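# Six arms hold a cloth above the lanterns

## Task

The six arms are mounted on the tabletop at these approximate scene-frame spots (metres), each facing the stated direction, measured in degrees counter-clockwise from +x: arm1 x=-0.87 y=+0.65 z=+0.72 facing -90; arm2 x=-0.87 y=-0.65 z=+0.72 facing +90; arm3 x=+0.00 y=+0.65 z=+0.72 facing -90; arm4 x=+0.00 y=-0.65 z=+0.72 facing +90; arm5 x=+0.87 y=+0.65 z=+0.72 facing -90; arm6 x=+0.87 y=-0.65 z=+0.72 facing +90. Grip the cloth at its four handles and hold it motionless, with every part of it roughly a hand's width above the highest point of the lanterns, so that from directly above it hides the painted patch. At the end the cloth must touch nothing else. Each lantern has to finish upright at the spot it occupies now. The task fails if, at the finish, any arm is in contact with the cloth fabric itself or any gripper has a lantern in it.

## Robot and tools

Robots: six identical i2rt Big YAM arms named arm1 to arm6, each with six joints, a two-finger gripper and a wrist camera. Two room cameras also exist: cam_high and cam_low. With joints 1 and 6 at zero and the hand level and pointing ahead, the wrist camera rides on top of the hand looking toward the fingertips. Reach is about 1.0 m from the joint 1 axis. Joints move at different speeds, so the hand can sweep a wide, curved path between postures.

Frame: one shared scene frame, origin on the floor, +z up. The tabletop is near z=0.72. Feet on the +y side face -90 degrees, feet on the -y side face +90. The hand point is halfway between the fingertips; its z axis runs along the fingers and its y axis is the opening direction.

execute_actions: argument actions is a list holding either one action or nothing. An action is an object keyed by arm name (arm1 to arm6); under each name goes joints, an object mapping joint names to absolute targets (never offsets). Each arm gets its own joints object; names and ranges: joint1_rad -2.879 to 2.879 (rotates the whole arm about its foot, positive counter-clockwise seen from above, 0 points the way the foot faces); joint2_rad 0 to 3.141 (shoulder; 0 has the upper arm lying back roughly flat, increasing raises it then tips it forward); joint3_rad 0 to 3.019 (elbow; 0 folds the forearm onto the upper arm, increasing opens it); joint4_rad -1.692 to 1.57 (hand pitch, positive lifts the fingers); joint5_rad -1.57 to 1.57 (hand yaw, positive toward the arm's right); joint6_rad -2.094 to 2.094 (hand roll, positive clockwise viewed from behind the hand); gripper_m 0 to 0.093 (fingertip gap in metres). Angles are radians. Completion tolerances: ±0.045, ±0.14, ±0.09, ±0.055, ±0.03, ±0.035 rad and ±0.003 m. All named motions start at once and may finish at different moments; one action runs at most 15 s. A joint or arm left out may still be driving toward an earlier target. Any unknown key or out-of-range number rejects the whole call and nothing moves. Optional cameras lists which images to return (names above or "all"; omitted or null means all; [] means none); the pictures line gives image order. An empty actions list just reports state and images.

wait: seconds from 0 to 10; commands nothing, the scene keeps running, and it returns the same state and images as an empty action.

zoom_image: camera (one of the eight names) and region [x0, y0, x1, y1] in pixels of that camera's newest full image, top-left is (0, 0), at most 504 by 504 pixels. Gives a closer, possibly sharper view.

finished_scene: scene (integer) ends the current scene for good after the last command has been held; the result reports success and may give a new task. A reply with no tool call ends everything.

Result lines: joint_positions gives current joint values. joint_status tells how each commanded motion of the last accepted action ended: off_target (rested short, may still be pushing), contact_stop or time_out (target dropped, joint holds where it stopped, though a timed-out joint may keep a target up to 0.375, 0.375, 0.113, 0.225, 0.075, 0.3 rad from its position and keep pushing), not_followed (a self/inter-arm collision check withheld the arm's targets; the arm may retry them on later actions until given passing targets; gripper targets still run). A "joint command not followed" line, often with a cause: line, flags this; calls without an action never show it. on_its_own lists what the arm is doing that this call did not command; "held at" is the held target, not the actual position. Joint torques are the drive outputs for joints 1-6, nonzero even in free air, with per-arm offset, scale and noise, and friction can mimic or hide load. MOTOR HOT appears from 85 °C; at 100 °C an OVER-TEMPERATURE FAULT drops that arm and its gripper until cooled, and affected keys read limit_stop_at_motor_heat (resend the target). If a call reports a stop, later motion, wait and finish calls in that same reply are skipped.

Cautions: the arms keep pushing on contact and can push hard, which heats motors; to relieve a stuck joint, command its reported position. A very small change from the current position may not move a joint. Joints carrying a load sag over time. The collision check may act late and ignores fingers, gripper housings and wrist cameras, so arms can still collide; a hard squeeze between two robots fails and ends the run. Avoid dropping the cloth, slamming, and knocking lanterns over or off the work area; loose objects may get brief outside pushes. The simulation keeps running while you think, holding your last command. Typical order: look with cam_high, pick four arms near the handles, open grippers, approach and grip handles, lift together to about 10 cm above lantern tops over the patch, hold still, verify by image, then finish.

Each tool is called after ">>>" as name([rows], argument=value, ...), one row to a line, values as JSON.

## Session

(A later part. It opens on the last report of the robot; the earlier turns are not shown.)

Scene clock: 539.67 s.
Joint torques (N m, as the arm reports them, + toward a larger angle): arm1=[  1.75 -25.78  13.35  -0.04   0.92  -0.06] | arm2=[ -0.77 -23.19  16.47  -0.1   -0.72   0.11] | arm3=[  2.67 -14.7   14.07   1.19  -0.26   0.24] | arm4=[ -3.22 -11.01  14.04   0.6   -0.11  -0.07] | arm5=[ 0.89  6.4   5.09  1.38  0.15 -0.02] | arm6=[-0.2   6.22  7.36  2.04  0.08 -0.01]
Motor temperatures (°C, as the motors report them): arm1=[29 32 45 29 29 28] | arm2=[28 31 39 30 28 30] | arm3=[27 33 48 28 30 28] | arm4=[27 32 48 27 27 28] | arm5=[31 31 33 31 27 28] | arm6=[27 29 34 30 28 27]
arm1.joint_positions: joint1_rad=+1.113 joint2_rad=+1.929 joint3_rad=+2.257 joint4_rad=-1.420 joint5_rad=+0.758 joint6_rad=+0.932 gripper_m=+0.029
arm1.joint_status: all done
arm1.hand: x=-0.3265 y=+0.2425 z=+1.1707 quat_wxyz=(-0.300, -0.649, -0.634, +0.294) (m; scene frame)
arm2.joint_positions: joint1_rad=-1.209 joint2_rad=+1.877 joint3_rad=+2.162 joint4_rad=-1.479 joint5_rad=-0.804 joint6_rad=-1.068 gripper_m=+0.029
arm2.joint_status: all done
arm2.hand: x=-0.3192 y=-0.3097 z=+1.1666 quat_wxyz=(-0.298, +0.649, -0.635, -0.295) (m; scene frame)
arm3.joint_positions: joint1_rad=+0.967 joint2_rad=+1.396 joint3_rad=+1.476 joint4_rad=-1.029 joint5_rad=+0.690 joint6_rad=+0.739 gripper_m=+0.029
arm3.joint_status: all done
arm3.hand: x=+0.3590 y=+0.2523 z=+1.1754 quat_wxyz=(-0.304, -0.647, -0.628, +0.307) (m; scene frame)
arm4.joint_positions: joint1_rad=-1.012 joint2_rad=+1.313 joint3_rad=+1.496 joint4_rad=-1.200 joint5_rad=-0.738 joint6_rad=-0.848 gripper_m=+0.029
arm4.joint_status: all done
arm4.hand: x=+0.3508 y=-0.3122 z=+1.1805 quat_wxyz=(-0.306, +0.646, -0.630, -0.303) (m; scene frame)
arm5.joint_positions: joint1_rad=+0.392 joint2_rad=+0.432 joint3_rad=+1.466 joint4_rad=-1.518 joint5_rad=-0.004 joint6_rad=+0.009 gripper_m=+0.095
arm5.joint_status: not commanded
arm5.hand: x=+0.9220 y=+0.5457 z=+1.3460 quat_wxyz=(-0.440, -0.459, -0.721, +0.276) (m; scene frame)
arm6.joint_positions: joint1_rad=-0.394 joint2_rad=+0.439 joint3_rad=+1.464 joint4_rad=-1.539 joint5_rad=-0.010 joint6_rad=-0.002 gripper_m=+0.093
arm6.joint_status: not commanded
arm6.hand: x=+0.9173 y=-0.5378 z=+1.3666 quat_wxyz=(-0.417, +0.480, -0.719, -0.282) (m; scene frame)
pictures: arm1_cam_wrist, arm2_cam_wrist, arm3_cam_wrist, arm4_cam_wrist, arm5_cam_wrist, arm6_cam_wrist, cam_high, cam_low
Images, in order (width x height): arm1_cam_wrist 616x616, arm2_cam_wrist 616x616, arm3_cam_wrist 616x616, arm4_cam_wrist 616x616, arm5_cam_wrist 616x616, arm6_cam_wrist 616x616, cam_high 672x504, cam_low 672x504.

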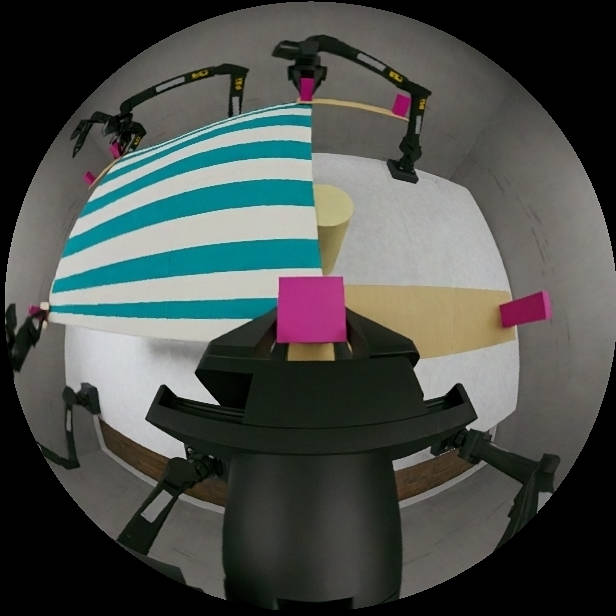

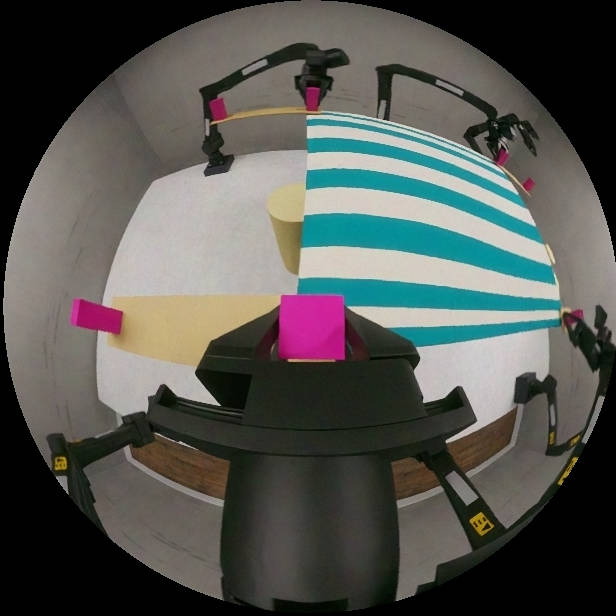

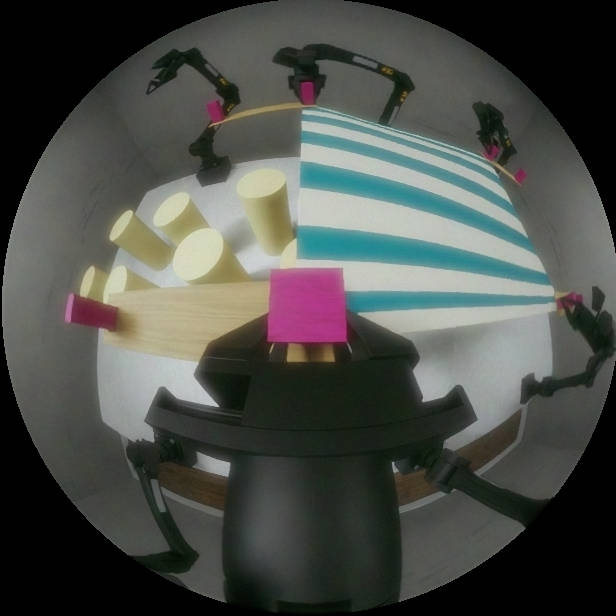

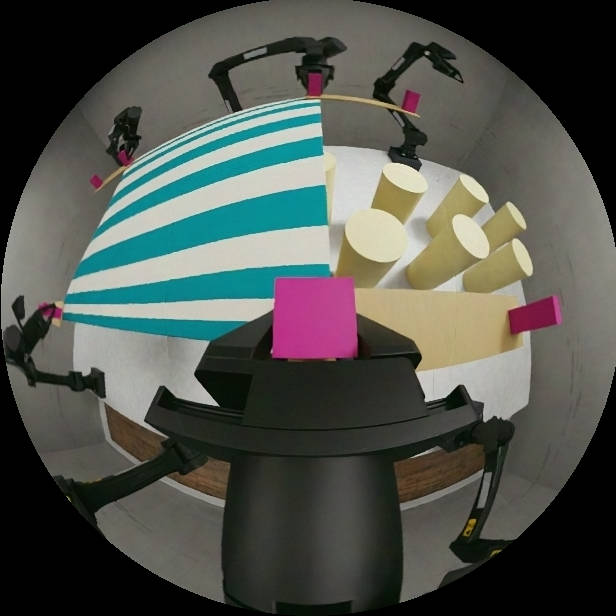

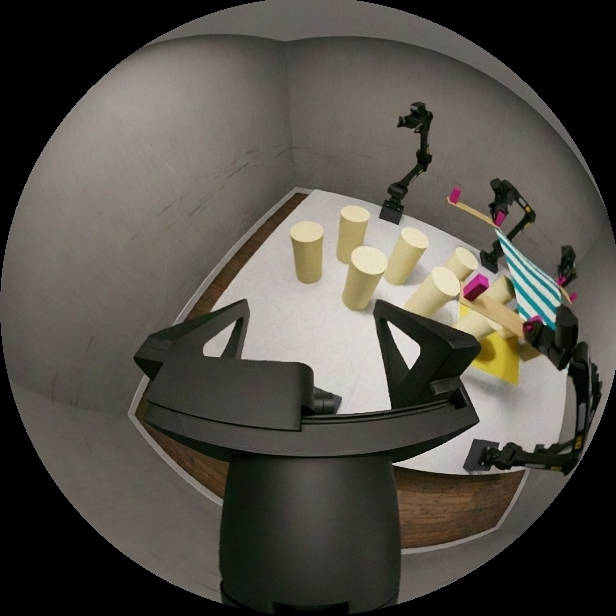

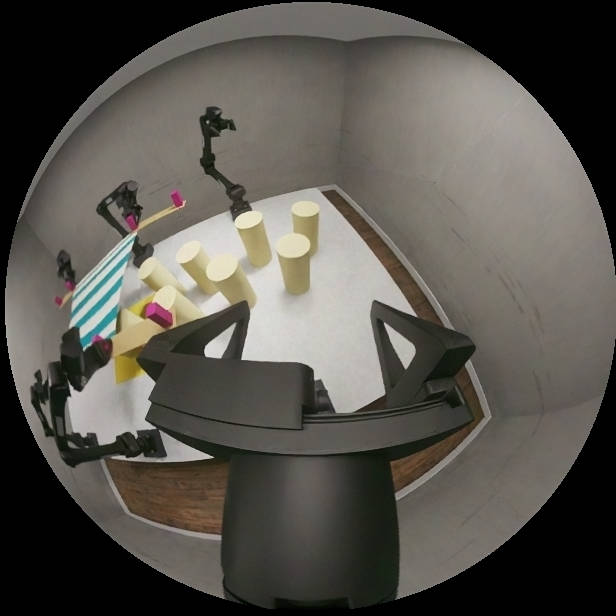

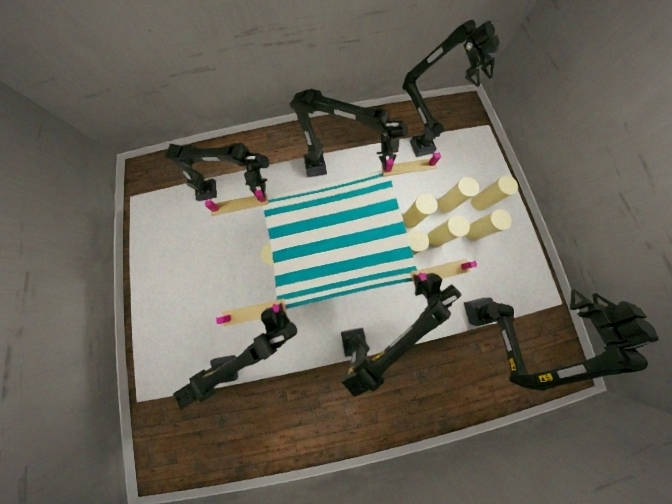

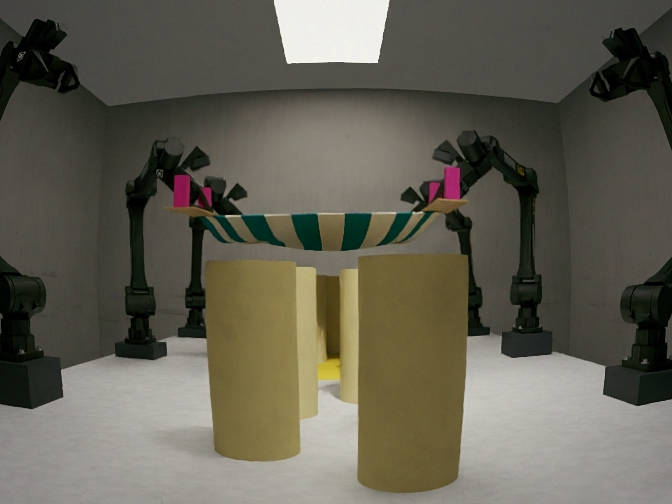

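>>> execute_actions([
  {"arm1":{"joints":{"joint1_rad":1.13,"joint2_rad":1.87,"joint3_rad":2.225,"joint4_rad":-1.36}},"arm2":{"joints":{"joint1_rad":-1.23,"joint2_rad":1.83,"joint3_rad":2.12,"joint4_rad":-1.40}},"arm3":{"joints":{"joint3_rad":1.41,"joint4_rad":-0.94}},"arm4":{"joints":{"joint3_rad":1.425,"joint4_rad":-1.108}}},
], cameras=["cam_high","cam_low","arm1_cam_wrist","arm4_cam_wrist"])

Scene clock: 587.80 s.
Joint torques (N m, as the arm reports them, + toward a larger angle): arm1=[  1.83 -26.04  10.1    1.18   0.86  -0.02] | arm2=[ -0.96 -23.35  11.18   0.97  -0.69   0.12] | arm3=[  2.58 -13.85  12.08   2.42  -0.2    0.18] | arm4=[ -3.34 -10.79  11.43   1.7   -0.12  -0.1 ] | arm5=[ 0.94  6.42  5.09  1.39  0.15 -0.03] | arm6=[-0.18  6.29  7.38  2.04  0.07  0.01]
Motor temperatures (°C, as the motors report them): arm1=[29 35 45 29 30 28] | arm2=[28 33 39 30 28 30] | arm3=[27 33 47 28 30 28] | arm4=[27 32 48 27 27 28] | arm5=[31 31 33 31 27 28] | arm6=[27 29 34 30 28 27]
arm1.joint_positions: joint1_rad=+1.119 joint2_rad=+1.916 joint3_rad=+2.216 joint4_rad=-1.362 joint5_rad=+0.760 joint6_rad=+0.932 gripper_m=+0.029
arm1.joint_status: all done
arm1.hand: x=-0.3203 y=+0.2438 z=+1.1656 quat_wxyz=(-0.314, -0.649, -0.630, +0.290) (m; scene frame)
arm2.joint_positions: joint1_rad=-1.217 joint2_rad=+1.867 joint3_rad=+2.121 joint4_rad=-1.404 joint5_rad=-0.805 joint6_rad=-1.068 gripper_m=+0.029
arm2.joint_status: all done
arm2.hand: x=-0.3094 y=-0.3113 z=+1.1599 quat_wxyz=(-0.316, +0.650, -0.629, -0.286) (m; scene frame)
arm3.joint_positions: joint1_rad=+0.967 joint2_rad=+1.390 joint3_rad=+1.399 joint4_rad=-0.968 joint5_rad=+0.689 joint6_rad=+0.742 gripper_m=+0.029
arm3.joint_status: all done
arm3.hand: x=+0.3569 y=+0.2540 z=+1.1470 quat_wxyz=(-0.300, -0.647, -0.630, +0.307) (m; scene frame)
arm4.joint_positions: joint1_rad=-1.012 joint2_rad=+1.314 joint3_rad=+1.421 joint4_rad=-1.135 joint5_rad=-0.738 joint6_rad=-0.851 gripper_m=+0.029
arm4.joint_status: all done
arm4.hand: x=+0.3529 y=-0.3109 z=+1.1505 quat_wxyz=(-0.302, +0.646, -0.632, -0.304) (m; scene frame)
arm5.joint_positions: joint1_rad=+0.392 joint2_rad=+0.432 joint3_rad=+1.466 joint4_rad=-1.518 joint5_rad=-0.004 joint6_rad=+0.009 gripper_m=+0.095
arm5.joint_status: not commanded
arm5.hand: x=+0.9220 y=+0.5457 z=+1.3460 quat_wxyz=(-0.440, -0.459, -0.721, +0.276) (m; scene frame)
arm6.joint_positions: joint1_rad=-0.394 joint2_rad=+0.439 joint3_rad=+1.464 joint4_rad=-1.539 joint5_rad=-0.010 joint6_rad=-0.002 gripper_m=+0.093
arm6.joint_status: not commanded
arm6.hand: x=+0.9173 y=-0.5378 z=+1.3666 quat_wxyz=(-0.417, +0.480, -0.719, -0.282) (m; scene frame)
pictures: arm1_cam_wrist, arm4_cam_wrist, cam_high, cam_low
Images, in order (width x height): arm1_cam_wrist 616x616, arm4_cam_wrist 616x616, cam_high 672x504, cam_low 672x504.

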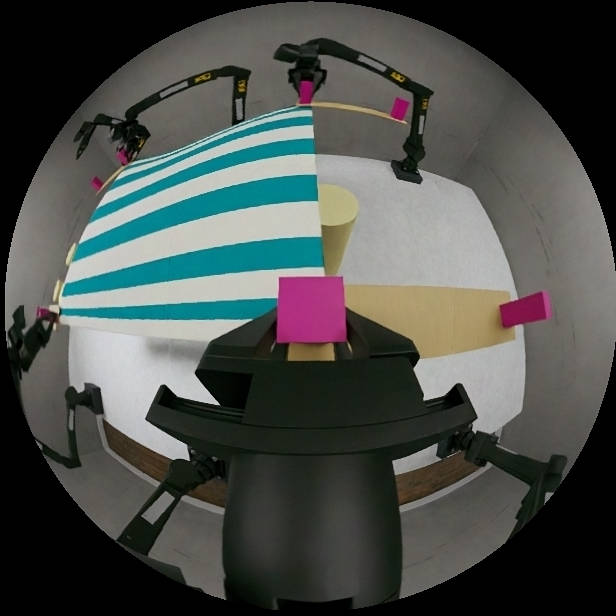

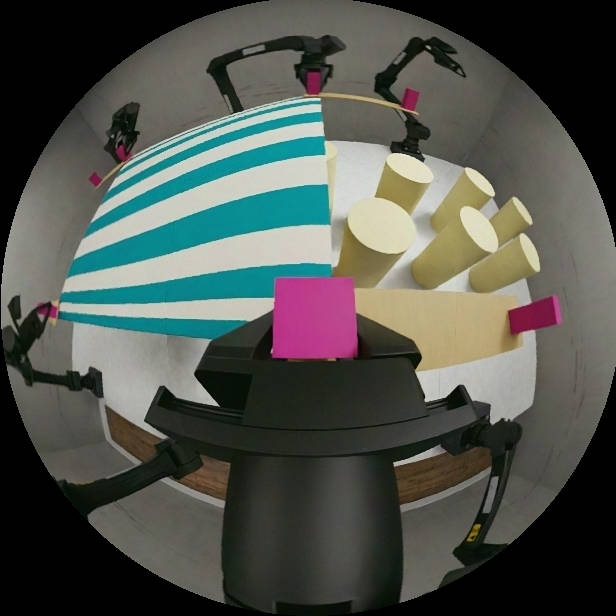

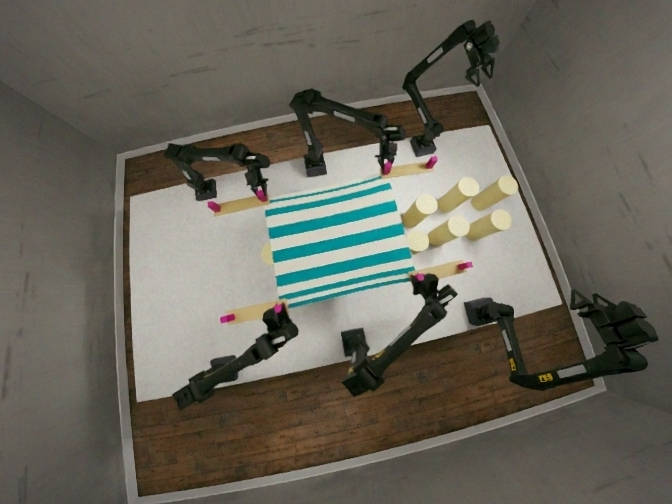

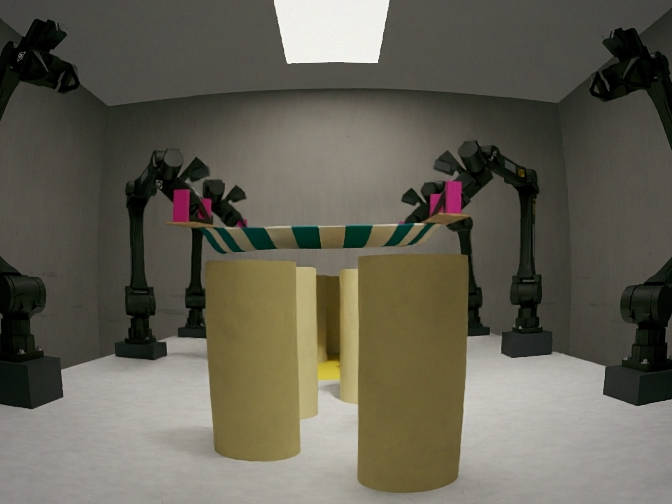

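>>> execute_actions([
  {"arm1":{"joints":{"joint4_rad":-1.42}},"arm2":{"joints":{"joint4_rad":-1.47}}},
], cameras=["cam_low"])

Scene clock: 592.70 s.
Joint torques (N m, as the arm reports them, + toward a larger angle): arm1=[  1.96 -25.73  10.15  -0.11   0.86  -0.02] | arm2=[ -0.92 -23.21  11.17  -0.17  -0.65   0.11] | arm3=[  2.73 -14.13  12.28   2.56  -0.19   0.18] | arm4=[ -3.21 -10.67  11.36   1.7   -0.12  -0.1 ] | arm5=[ 0.87  6.4   5.08  1.37  0.15 -0.02] | arm6=[-0.01  6.27  7.37  2.04  0.06  0.  ]
Motor temperatures (°C, as the motors report them): arm1=[29 35 45 29 30 28] | arm2=[28 33 38 30 28 30] | arm3=[27 33 47 28 30 28] | arm4=[27 32 47 27 27 28] | arm5=[31 31 33 31 27 28] | arm6=[27 29 34 30 28 27]
arm1.joint_positions: joint1_rad=+1.119 joint2_rad=+1.916 joint3_rad=+2.216 joint4_rad=-1.393 joint5_rad=+0.760 joint6_rad=+0.932 gripper_m=+0.029
arm1.joint_status: all done
arm1.hand: x=-0.3252 y=+0.2462 z=+1.1626 quat_wxyz=(-0.300, -0.647, -0.636, +0.294) (m; scene frame)
arm2.joint_positions: joint1_rad=-1.217 joint2_rad=+1.867 joint3_rad=+2.121 joint4_rad=-1.440 joint5_rad=-0.806 joint6_rad=-1.068 gripper_m=+0.029
arm2.joint_status: all done
arm2.hand: x=-0.3156 y=-0.3134 z=+1.1572 quat_wxyz=(-0.302, +0.647, -0.636, -0.293) (m; scene frame)
arm3.joint_positions: joint1_rad=+0.967 joint2_rad=+1.390 joint3_rad=+1.399 joint4_rad=-0.968 joint5_rad=+0.689 joint6_rad=+0.742 gripper_m=+0.029
arm3.joint_status: not commanded
arm3.hand: x=+0.3569 y=+0.2540 z=+1.1470 quat_wxyz=(-0.300, -0.647, -0.630, +0.307) (m; scene frame)
arm4.joint_positions: joint1_rad=-1.012 joint2_rad=+1.314 joint3_rad=+1.421 joint4_rad=-1.135 joint5_rad=-0.738 joint6_rad=-0.851 gripper_m=+0.029
arm4.joint_status: not commanded
arm4.hand: x=+0.3529 y=-0.3109 z=+1.1505 quat_wxyz=(-0.302, +0.646, -0.632, -0.304) (m; scene frame)
arm5.joint_positions: joint1_rad=+0.392 joint2_rad=+0.432 joint3_rad=+1.466 joint4_rad=-1.518 joint5_rad=-0.004 joint6_rad=+0.009 gripper_m=+0.095
arm5.joint_status: not commanded
arm5.hand: x=+0.9220 y=+0.5457 z=+1.3460 quat_wxyz=(-0.440, -0.459, -0.721, +0.276) (m; scene frame)
arm6.joint_positions: joint1_rad=-0.394 joint2_rad=+0.439 joint3_rad=+1.464 joint4_rad=-1.539 joint5_rad=-0.010 joint6_rad=-0.002 gripper_m=+0.093
arm6.joint_status: not commanded
arm6.hand: x=+0.9173 y=-0.5378 z=+1.3666 quat_wxyz=(-0.417, +0.480, -0.719, -0.282) (m; scene frame)
pictures: cam_low
Images, in order (width x height): cam_low 672x504.

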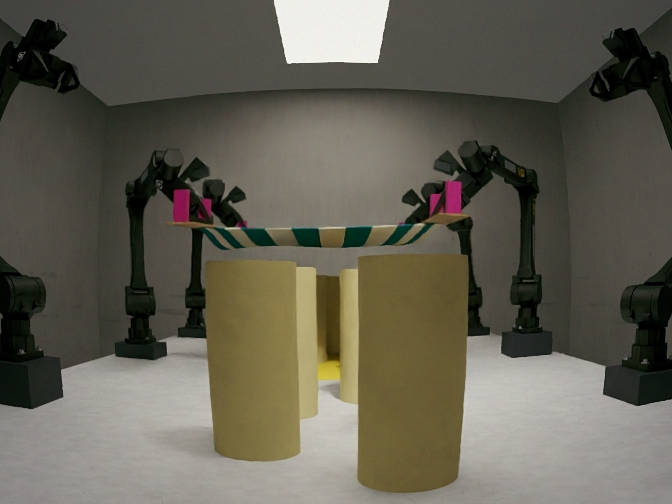

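>>> finished_scene(scene=1)

The scene is finished: the task was done.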